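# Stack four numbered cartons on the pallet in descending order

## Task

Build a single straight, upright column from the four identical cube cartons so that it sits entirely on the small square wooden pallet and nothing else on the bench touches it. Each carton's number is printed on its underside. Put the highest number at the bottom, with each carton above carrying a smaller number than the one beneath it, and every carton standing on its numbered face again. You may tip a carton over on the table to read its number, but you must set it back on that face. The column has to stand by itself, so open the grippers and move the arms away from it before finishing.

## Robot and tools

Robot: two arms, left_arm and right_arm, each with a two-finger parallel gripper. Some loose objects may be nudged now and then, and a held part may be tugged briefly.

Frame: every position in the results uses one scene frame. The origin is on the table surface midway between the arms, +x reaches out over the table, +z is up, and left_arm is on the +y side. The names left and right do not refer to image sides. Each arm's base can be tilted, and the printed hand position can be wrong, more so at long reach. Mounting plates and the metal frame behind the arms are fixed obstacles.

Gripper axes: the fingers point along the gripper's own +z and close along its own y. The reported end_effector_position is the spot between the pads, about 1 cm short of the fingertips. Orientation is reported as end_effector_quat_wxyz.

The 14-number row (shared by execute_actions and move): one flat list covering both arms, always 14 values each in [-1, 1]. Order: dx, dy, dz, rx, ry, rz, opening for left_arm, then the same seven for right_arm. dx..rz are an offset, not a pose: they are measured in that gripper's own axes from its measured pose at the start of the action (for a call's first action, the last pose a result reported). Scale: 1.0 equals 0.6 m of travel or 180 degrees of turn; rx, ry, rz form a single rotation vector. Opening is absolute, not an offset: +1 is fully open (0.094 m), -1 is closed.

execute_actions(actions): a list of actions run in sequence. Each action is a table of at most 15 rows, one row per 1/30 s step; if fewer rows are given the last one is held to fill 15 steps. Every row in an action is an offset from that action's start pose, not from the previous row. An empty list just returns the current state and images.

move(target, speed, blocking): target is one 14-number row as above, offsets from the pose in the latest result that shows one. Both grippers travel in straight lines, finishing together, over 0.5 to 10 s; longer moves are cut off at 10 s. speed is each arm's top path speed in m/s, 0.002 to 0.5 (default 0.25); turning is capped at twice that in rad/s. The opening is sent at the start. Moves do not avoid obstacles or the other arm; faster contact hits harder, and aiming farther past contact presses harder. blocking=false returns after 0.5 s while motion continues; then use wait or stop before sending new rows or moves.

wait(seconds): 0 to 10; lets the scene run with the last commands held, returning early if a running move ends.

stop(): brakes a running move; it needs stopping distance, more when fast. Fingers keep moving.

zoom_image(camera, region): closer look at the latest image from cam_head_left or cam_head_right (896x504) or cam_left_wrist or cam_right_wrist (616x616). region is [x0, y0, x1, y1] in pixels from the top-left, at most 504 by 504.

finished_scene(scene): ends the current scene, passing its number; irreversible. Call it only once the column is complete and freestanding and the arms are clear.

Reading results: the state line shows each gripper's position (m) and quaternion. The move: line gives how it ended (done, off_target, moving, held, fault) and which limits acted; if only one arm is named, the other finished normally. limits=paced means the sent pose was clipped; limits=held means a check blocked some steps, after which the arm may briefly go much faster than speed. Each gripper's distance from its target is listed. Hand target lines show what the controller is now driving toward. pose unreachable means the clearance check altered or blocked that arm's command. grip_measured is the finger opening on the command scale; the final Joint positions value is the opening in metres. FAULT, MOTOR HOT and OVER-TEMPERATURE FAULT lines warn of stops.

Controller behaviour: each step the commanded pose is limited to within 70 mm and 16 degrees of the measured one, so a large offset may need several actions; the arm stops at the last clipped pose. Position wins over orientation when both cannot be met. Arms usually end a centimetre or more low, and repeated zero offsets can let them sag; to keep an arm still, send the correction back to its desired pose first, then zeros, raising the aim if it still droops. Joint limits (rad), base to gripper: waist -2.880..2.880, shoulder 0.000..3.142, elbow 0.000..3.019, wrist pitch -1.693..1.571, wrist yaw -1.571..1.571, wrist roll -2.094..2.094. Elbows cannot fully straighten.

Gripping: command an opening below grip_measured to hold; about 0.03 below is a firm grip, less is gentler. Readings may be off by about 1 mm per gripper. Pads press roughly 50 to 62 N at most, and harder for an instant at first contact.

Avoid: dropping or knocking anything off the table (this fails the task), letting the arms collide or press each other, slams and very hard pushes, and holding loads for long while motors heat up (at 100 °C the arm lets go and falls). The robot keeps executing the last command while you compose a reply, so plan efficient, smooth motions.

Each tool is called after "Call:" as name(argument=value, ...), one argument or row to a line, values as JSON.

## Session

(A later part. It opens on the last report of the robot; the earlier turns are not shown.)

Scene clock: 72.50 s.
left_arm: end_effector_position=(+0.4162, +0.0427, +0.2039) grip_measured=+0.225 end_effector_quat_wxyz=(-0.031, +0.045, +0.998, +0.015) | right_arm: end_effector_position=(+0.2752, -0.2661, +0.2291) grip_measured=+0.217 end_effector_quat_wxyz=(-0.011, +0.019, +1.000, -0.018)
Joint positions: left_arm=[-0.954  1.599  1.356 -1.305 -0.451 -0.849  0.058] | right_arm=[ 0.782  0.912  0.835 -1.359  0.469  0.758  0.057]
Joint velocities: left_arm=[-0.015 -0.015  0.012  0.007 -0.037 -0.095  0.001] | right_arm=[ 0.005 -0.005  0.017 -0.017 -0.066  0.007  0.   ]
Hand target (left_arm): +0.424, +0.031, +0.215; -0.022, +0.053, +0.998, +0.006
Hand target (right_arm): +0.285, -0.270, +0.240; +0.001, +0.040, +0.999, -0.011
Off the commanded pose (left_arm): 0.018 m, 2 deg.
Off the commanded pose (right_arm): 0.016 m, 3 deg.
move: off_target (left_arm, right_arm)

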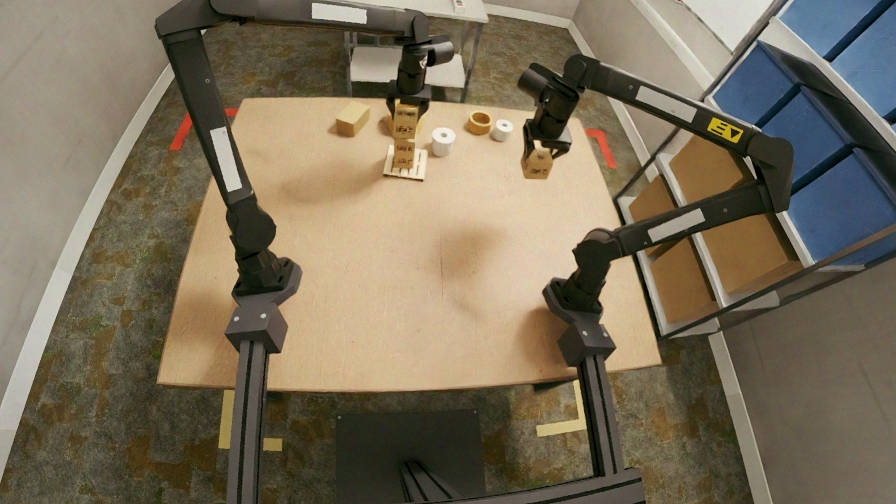

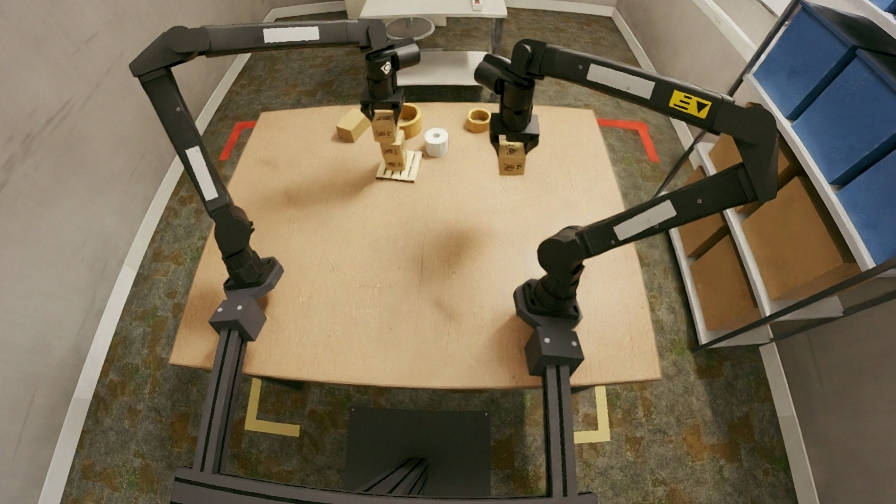

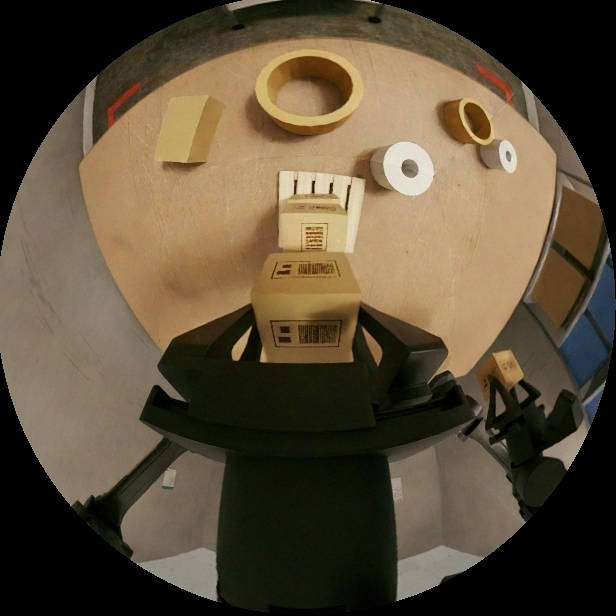

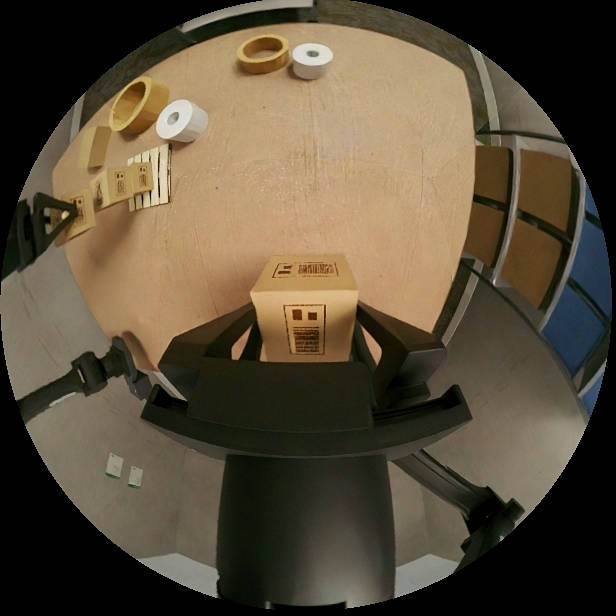

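Call:
move(
  target=[-0.045,-0.025,0.01,0.012,-0.018,0,0.17,0,0,-0.1,-0.01,-0.01,0.015,0.16],
  speed=0.1,
)

Call:
zoom_image(
  camera="cam_right_wrist",
  region=[20,120,200,280],
)

Scene clock: 73.80 s.
left_arm: end_effector_position=(+0.4285, +0.0326, +0.1932) grip_measured=+0.225 end_effector_quat_wxyz=(-0.013, +0.047, +0.999, +0.002) | right_arm: end_effector_position=(+0.2628, -0.2670, +0.2685) grip_measured=+0.217 end_effector_quat_wxyz=(-0.011, +0.026, +0.999, -0.024)
Joint positions: left_arm=[-0.941  1.616  1.356 -1.232 -0.462 -0.808  0.058] | right_arm=[ 0.895  0.885  0.899 -1.518  0.486  0.903  0.057]
Joint velocities: left_arm=[-0.015 -0.005 -0.002  0.002  0.007  0.022  0.001] | right_arm=[-0.005 -0.005  0.012 -0.002  0.022  0.007 -0.001]
Hand target (left_arm): +0.441, +0.026, +0.196; -0.004, +0.044, +0.999, -0.005
Hand target (right_arm): +0.275, -0.264, +0.288; +0.006, +0.042, +0.999, -0.004
Off the commanded pose (left_arm): 0.015 m, 1 deg.
Off the commanded pose (right_arm): 0.025 m, 4 deg.
move: off_target (left_arm, right_arm)

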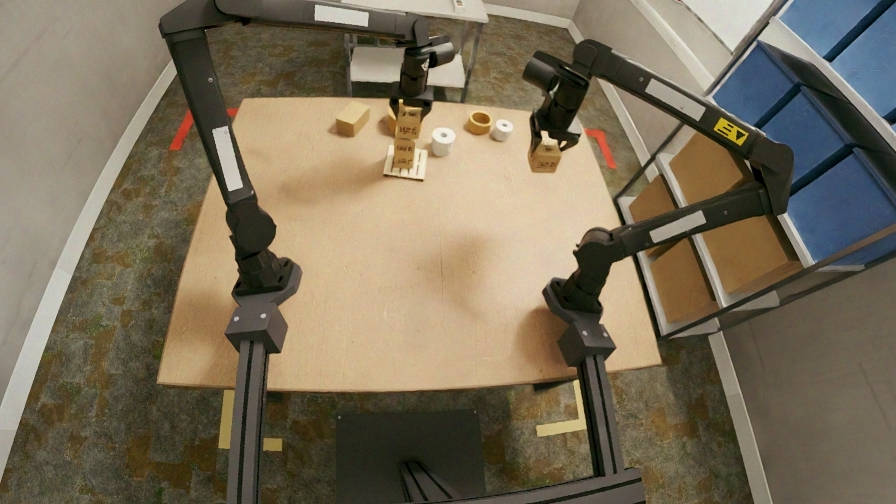

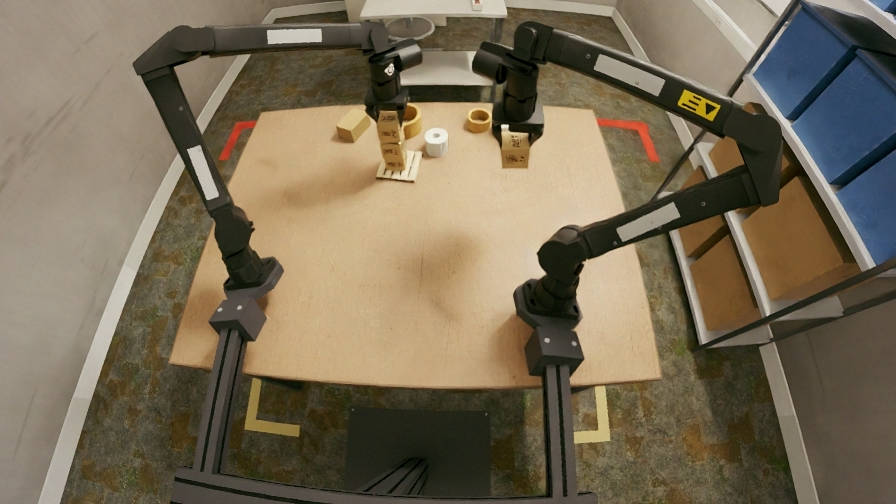

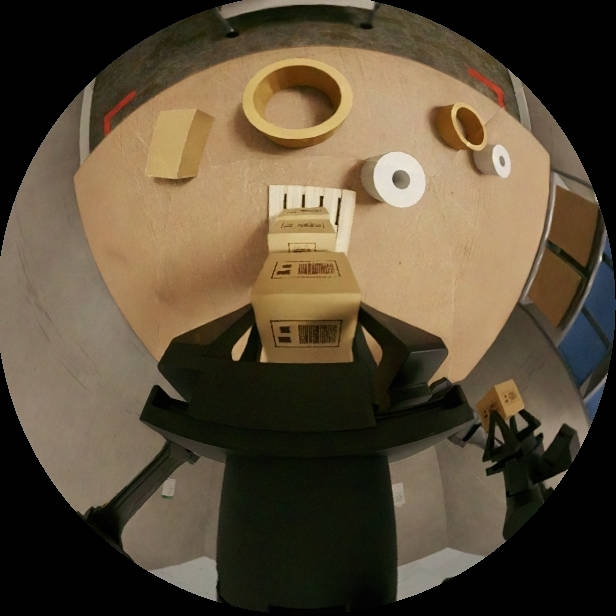

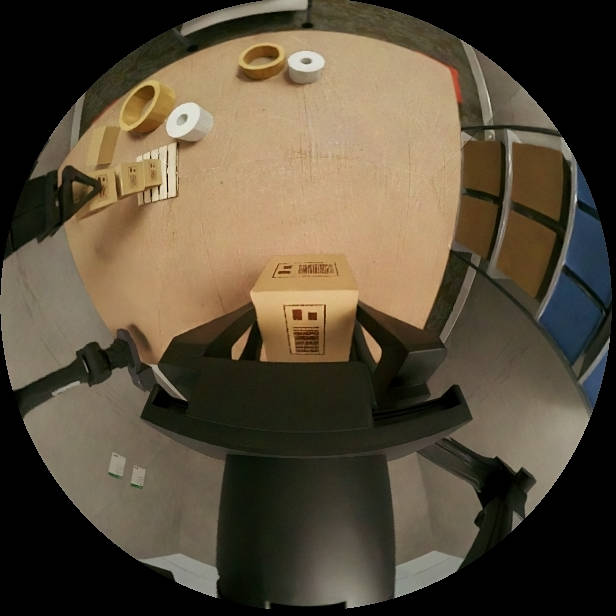

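Region (20, 120, 200, 280) of cam_right_wrist's 616x616 image, scaled by 2.800, with more detail than that image has.

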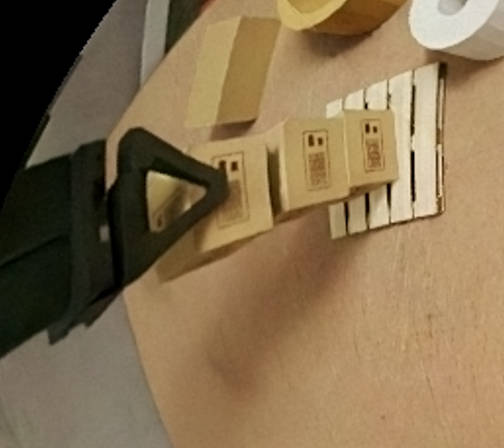

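Call:
move(
  target=[-0.035,0.012,0.01,0,-0.008,0,0.17,0,0,-0.03,0,0,0,0.16],
  speed=0.05,
)

Call:
zoom_image(
  camera="cam_right_wrist",
  region=[50,120,200,250],
)

Call:
zoom_image(
  camera="cam_left_wrist",
  region=[230,170,390,330],
)

Scene clock: 74.83 s.
left_arm: end_effector_position=(+0.4423, +0.0416, +0.1859) grip_measured=+0.225 end_effector_quat_wxyz=(-0.007, +0.046, +0.999, +0.006) | right_arm: end_effector_position=(+0.2526, -0.2710, +0.2718) grip_measured=+0.217 end_effector_quat_wxyz=(-0.023, +0.016, +0.999, -0.037)
Joint positions: left_arm=[-0.909  1.616  1.356 -1.213 -0.472 -0.773  0.058] | right_arm=[ 0.921  0.885  0.899 -1.571  0.486  0.93   0.057]
Joint velocities: left_arm=[ 0.005 -0.005  0.002  0.012 -0.022  0.051 -0.001] | right_arm=[-0.005 -0.005  0.012  0.007 -0.051  0.007  0.001]
Hand target (left_arm): +0.450, +0.038, +0.187; -0.000, +0.047, +0.999, +0.002
Hand target (right_arm): +0.263, -0.267, +0.286; -0.012, +0.026, +0.999, -0.024
Off the commanded pose (left_arm): 0.009 m, 1 deg.
Off the commanded pose (right_arm): 0.019 m, 2 deg.
move: off_target (right_arm)

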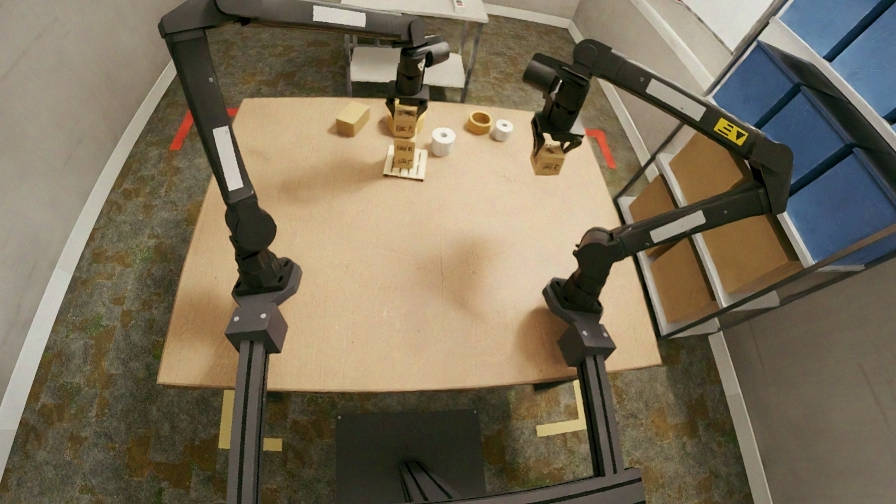

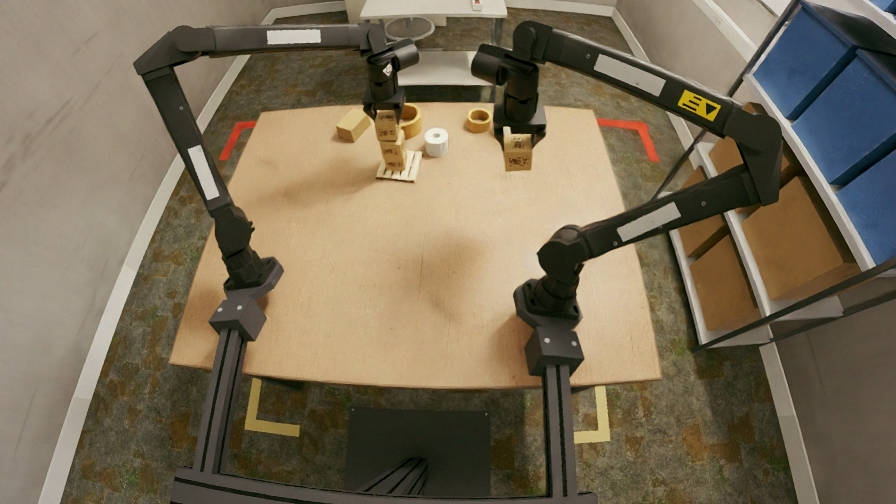

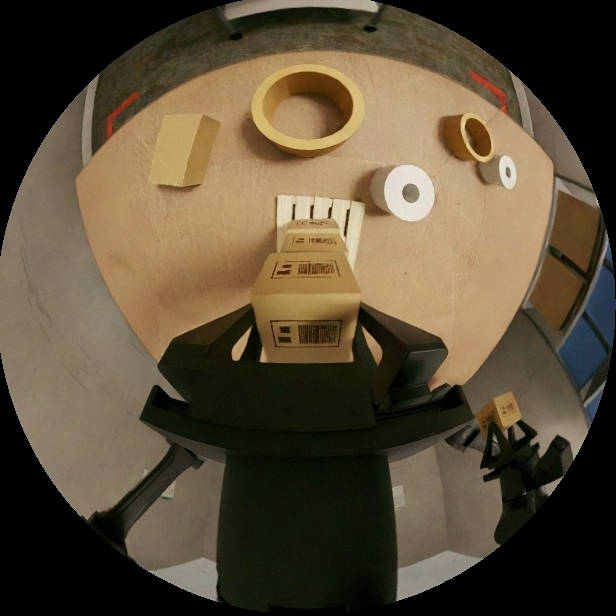

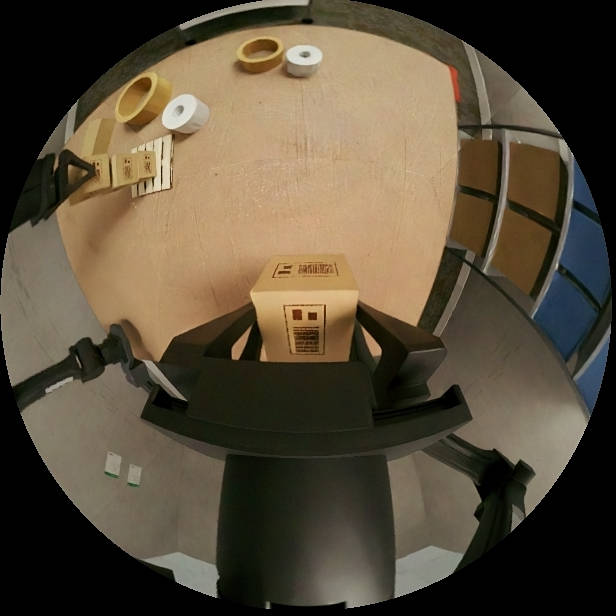

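Region (50, 120, 200, 250) of cam_right_wrist's 616x616 image, scaled by 3.360, with more detail than that image has; it fills the top 437 rows of this view, and the rest is white.

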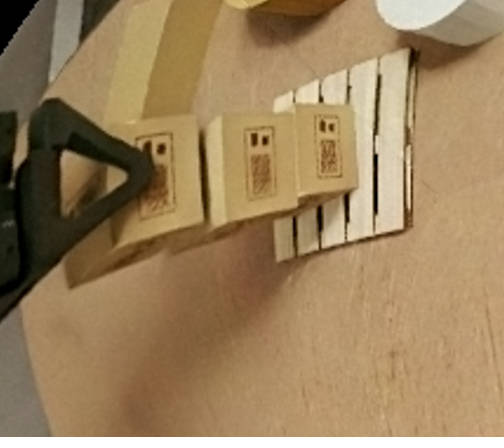

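Region (230, 170, 390, 330) of cam_left_wrist's 616x616 image, scaled by 3.150, with more detail than that image has.

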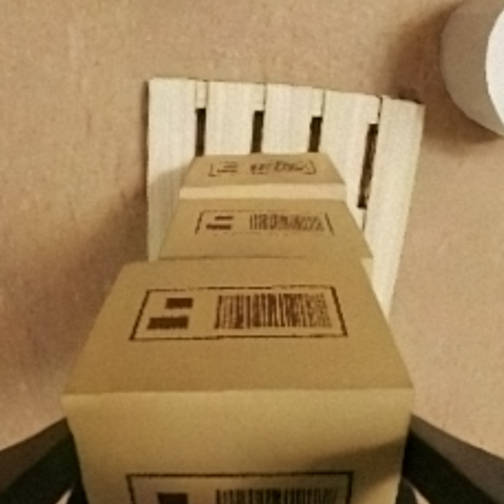

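Call:
move(
  target=[-0.005,-0.016,0.005,0,0,-0.005,0.17,-0.017,0.006,-0.024,0,0,0,0.16],
  speed=0.03,
)

Call:
move(
  target=[-0.005,0,0.03,0,0,0,0.17,-0.017,0.006,-0.024,0,0,0,0.16],
  speed=0.03,
)

Call:
zoom_image(
  camera="cam_head_left",
  region=[350,80,470,200],
)

Call:
zoom_image(
  camera="cam_left_wrist",
  region=[230,170,390,330],
)

Scene clock: 76.00 s.
left_arm: end_effector_position=(+0.4402, +0.0399, +0.1807) grip_measured=+0.225 end_effector_quat_wxyz=(-0.010, +0.044, +0.999, +0.010) | right_arm: end_effector_position=(+0.2492, -0.2739, +0.2705) grip_measured=+0.217 end_effector_quat_wxyz=(-0.032, +0.009, +0.998, -0.048)
Joint positions: left_arm=[-0.909  1.628  1.356 -1.213 -0.472 -0.782  0.058] | right_arm=[ 0.921  0.895  0.899 -1.595  0.486  0.931  0.057]
Joint velocities: left_arm=[-0.024  0.005  0.002 -0.007 -0.066  0.022 -0.   ] | right_arm=[ 0.015 -0.005  0.012  0.002 -0.022 -0.051  0.   ]
Hand target (left_arm): +0.444, +0.032, +0.183; -0.007, +0.038, +0.999, +0.006
Hand target (right_arm): +0.263, -0.267, +0.285; -0.023, +0.016, +0.999, -0.037
Off the commanded pose (left_arm): 0.009 m, 1 deg.
Off the commanded pose (right_arm): 0.022 m, 2 deg.
move: off_target (right_arm)

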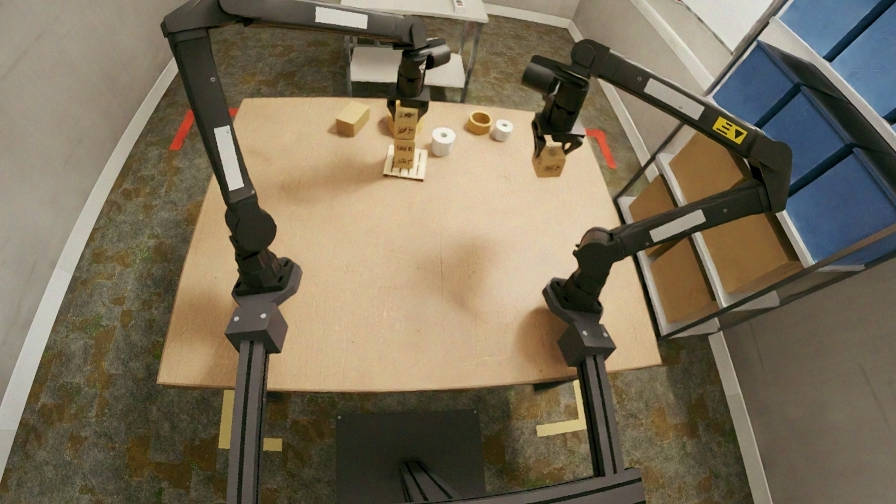

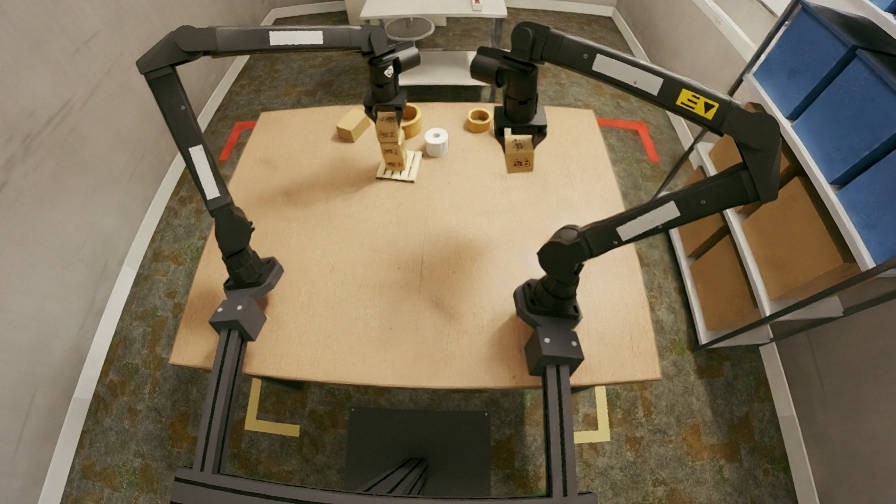

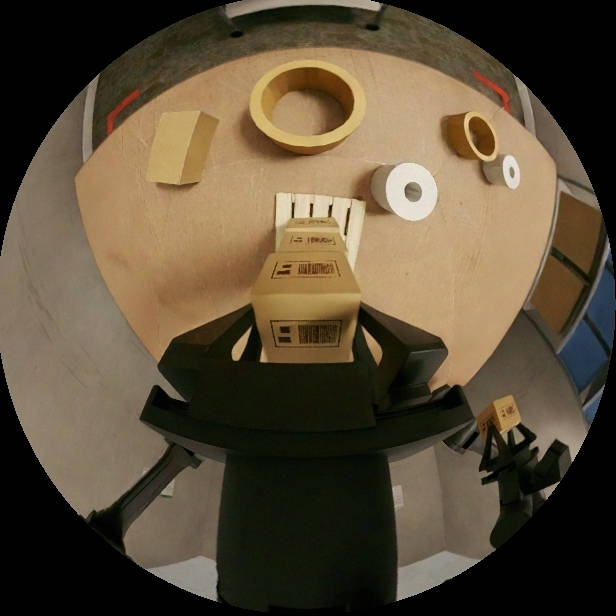

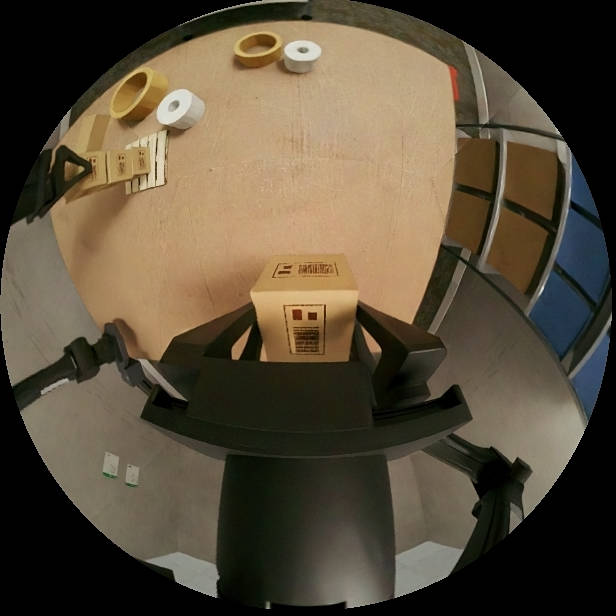

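Scene clock: 76.83 s.
left_arm: end_effector_position=(+0.4405, +0.0403, +0.1736) grip_measured=+0.225 end_effector_quat_wxyz=(-0.007, +0.042, +0.999, +0.006) | right_arm: end_effector_position=(+0.2461, -0.2764, +0.2692) grip_measured=+0.217 end_effector_quat_wxyz=(-0.041, +0.001, +0.997, -0.060)
Joint positions: left_arm=[-0.901  1.628  1.339 -1.182 -0.472 -0.774  0.058] | right_arm=[ 0.921  0.906  0.899 -1.616  0.486  0.931  0.057]
Joint velocities: left_arm=[ 0.005  0.005 -0.012 -0.002 -0.022  0.022 -0.001] | right_arm=[-0.005 -0.005 -0.002  0.002  0.007  0.022  0.001]
Hand target (left_arm): +0.443, +0.040, +0.163; -0.011, +0.044, +0.999, +0.009
Hand target (right_arm): +0.260, -0.270, +0.284; -0.032, +0.009, +0.998, -0.048
Off the commanded pose (left_arm): 0.011 m, 1 deg.
Off the commanded pose (right_arm): 0.022 m, 2 deg.
move: off_target (left_arm, right_arm)

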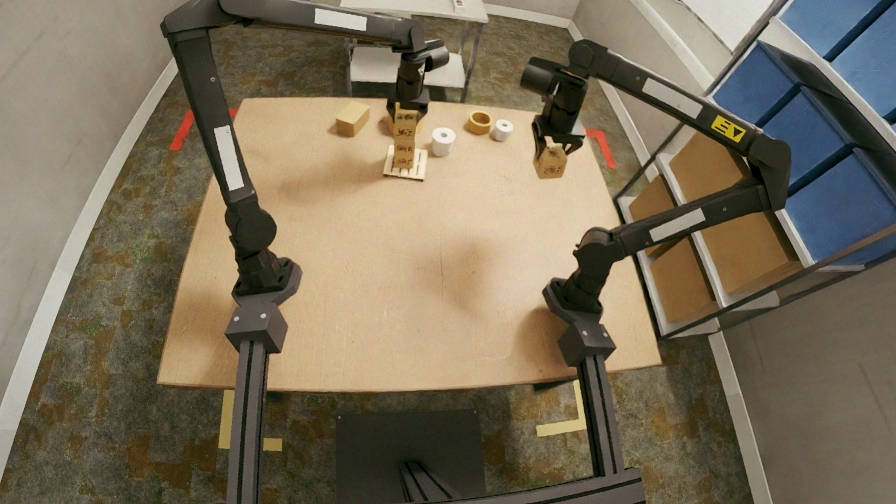

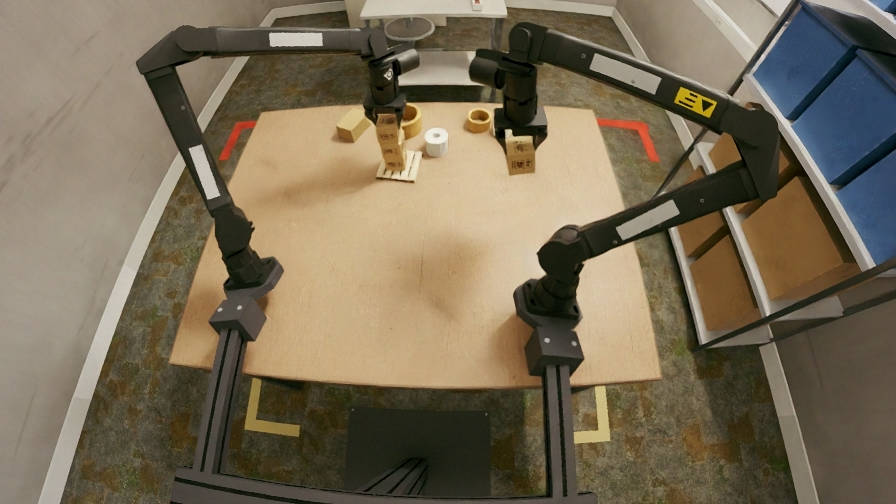

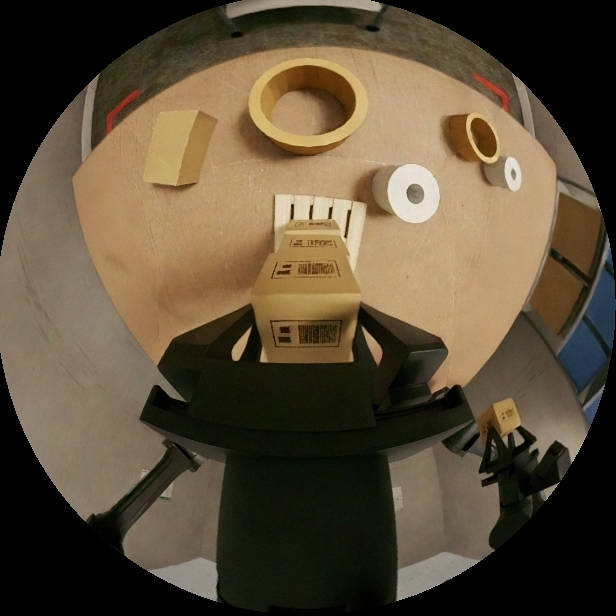

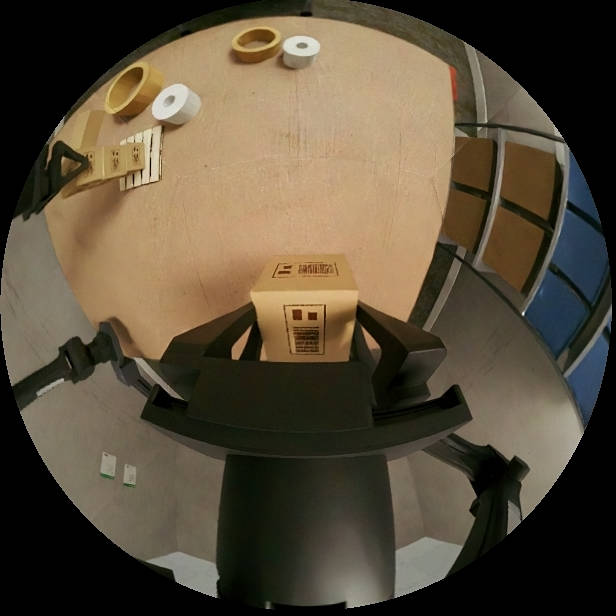

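Region (350, 80, 470, 200) of cam_head_left's 896x504 image, scaled by 4.200, with more detail than that image has.

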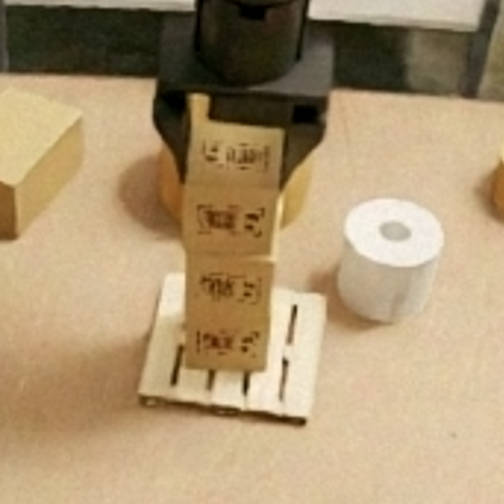

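Region (230, 170, 390, 330) of cam_left_wrist's 616x616 image, scaled by 3.150, with more detail than that image has.

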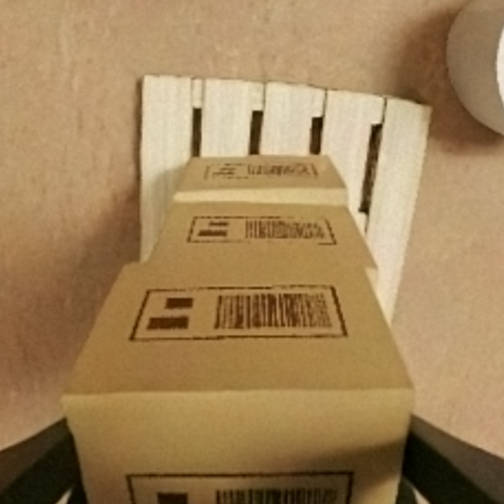

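Call:
move(
  target=[-0.008,-0.024,-0.012,0,0,0,0.17,-0.04,0.02,-0.04,-0.04,-0.035,0.025,0.16],
  speed=0.04,
)

Call:
zoom_image(
  camera="cam_left_wrist",
  region=[230,170,390,330],
)

Scene clock: 79.67 s.
left_arm: end_effector_position=(+0.4384, +0.0388, +0.1744) grip_measured=+0.225 end_effector_quat_wxyz=(-0.012, +0.044, +0.999, +0.011) | right_arm: end_effector_position=(+0.2610, -0.2656, +0.2731) grip_measured=+0.217 end_effector_quat_wxyz=(-0.002, +0.030, +0.999, -0.021)
Joint positions: left_arm=[-0.906  1.637  1.35  -1.202 -0.472 -0.783  0.058] | right_arm=[ 0.921  0.875  0.899 -1.524  0.499  0.931  0.057]
Joint velocities: left_arm=[-0.005 -0.005  0.017 -0.012  0.066 -0.022  0.001] | right_arm=[ 0.005 -0.015  0.002  0.002 -0.007 -0.022 -0.   ]
Hand target (left_arm): +0.444, +0.026, +0.181; -0.007, +0.042, +0.999, +0.006
Hand target (right_arm): +0.271, -0.262, +0.289; +0.017, +0.038, +0.999, +0.002
Off the commanded pose (left_arm): 0.016 m, 1 deg.
Off the commanded pose (right_arm): 0.020 m, 4 deg.
move: off_target (left_arm, right_arm)

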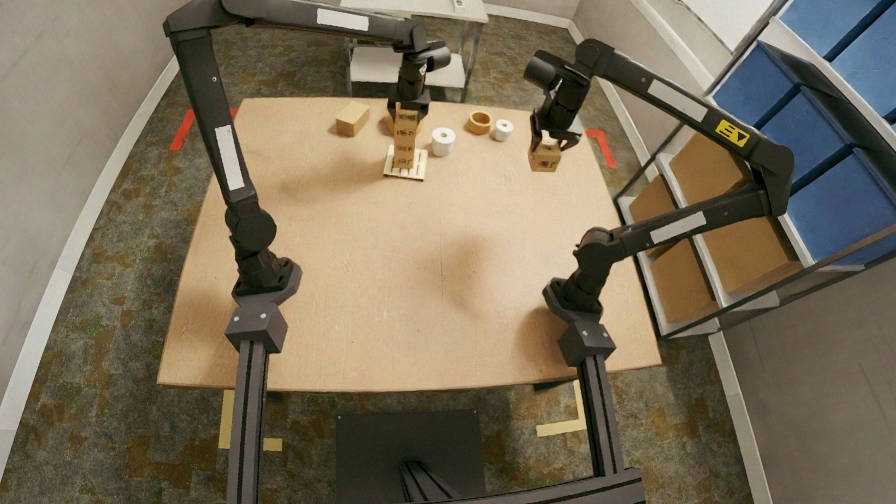

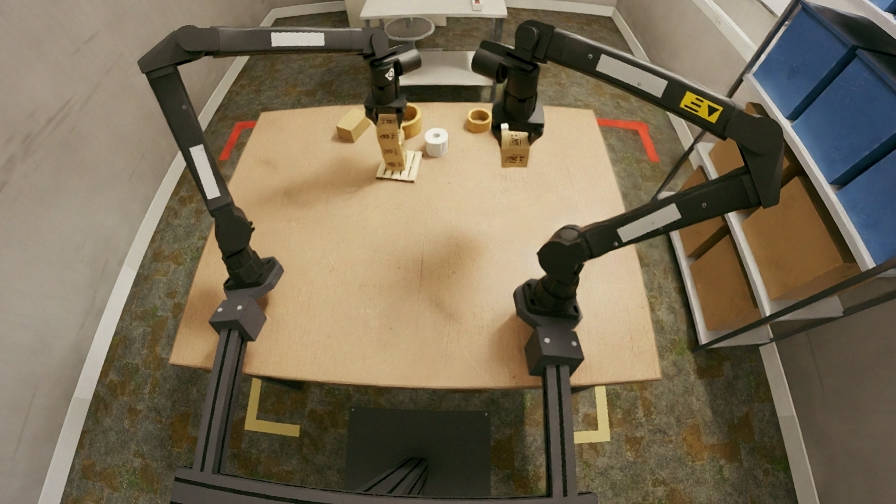

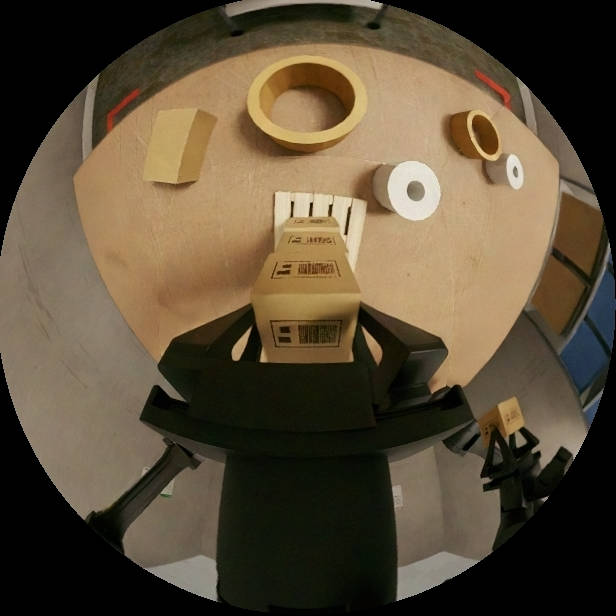

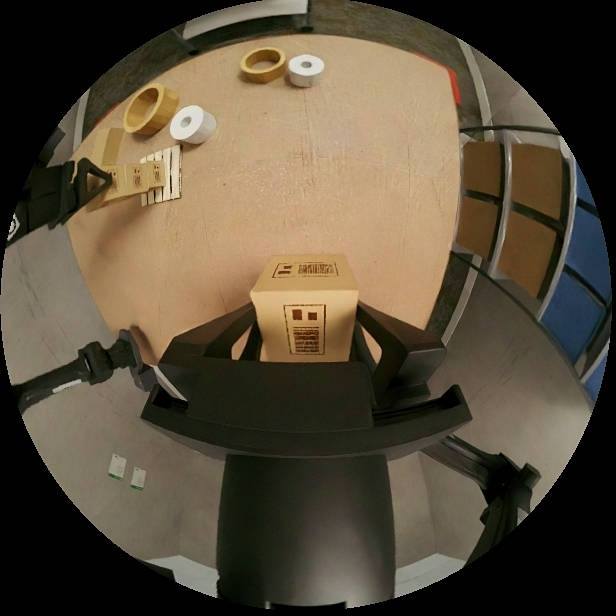

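Region (230, 170, 390, 330) of cam_left_wrist's 616x616 image, scaled by 3.150, with more detail than that image has.

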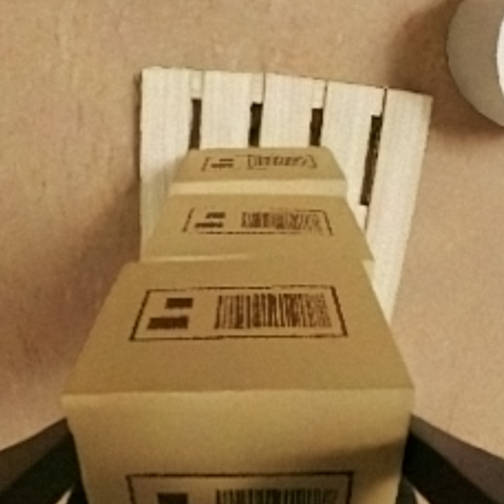

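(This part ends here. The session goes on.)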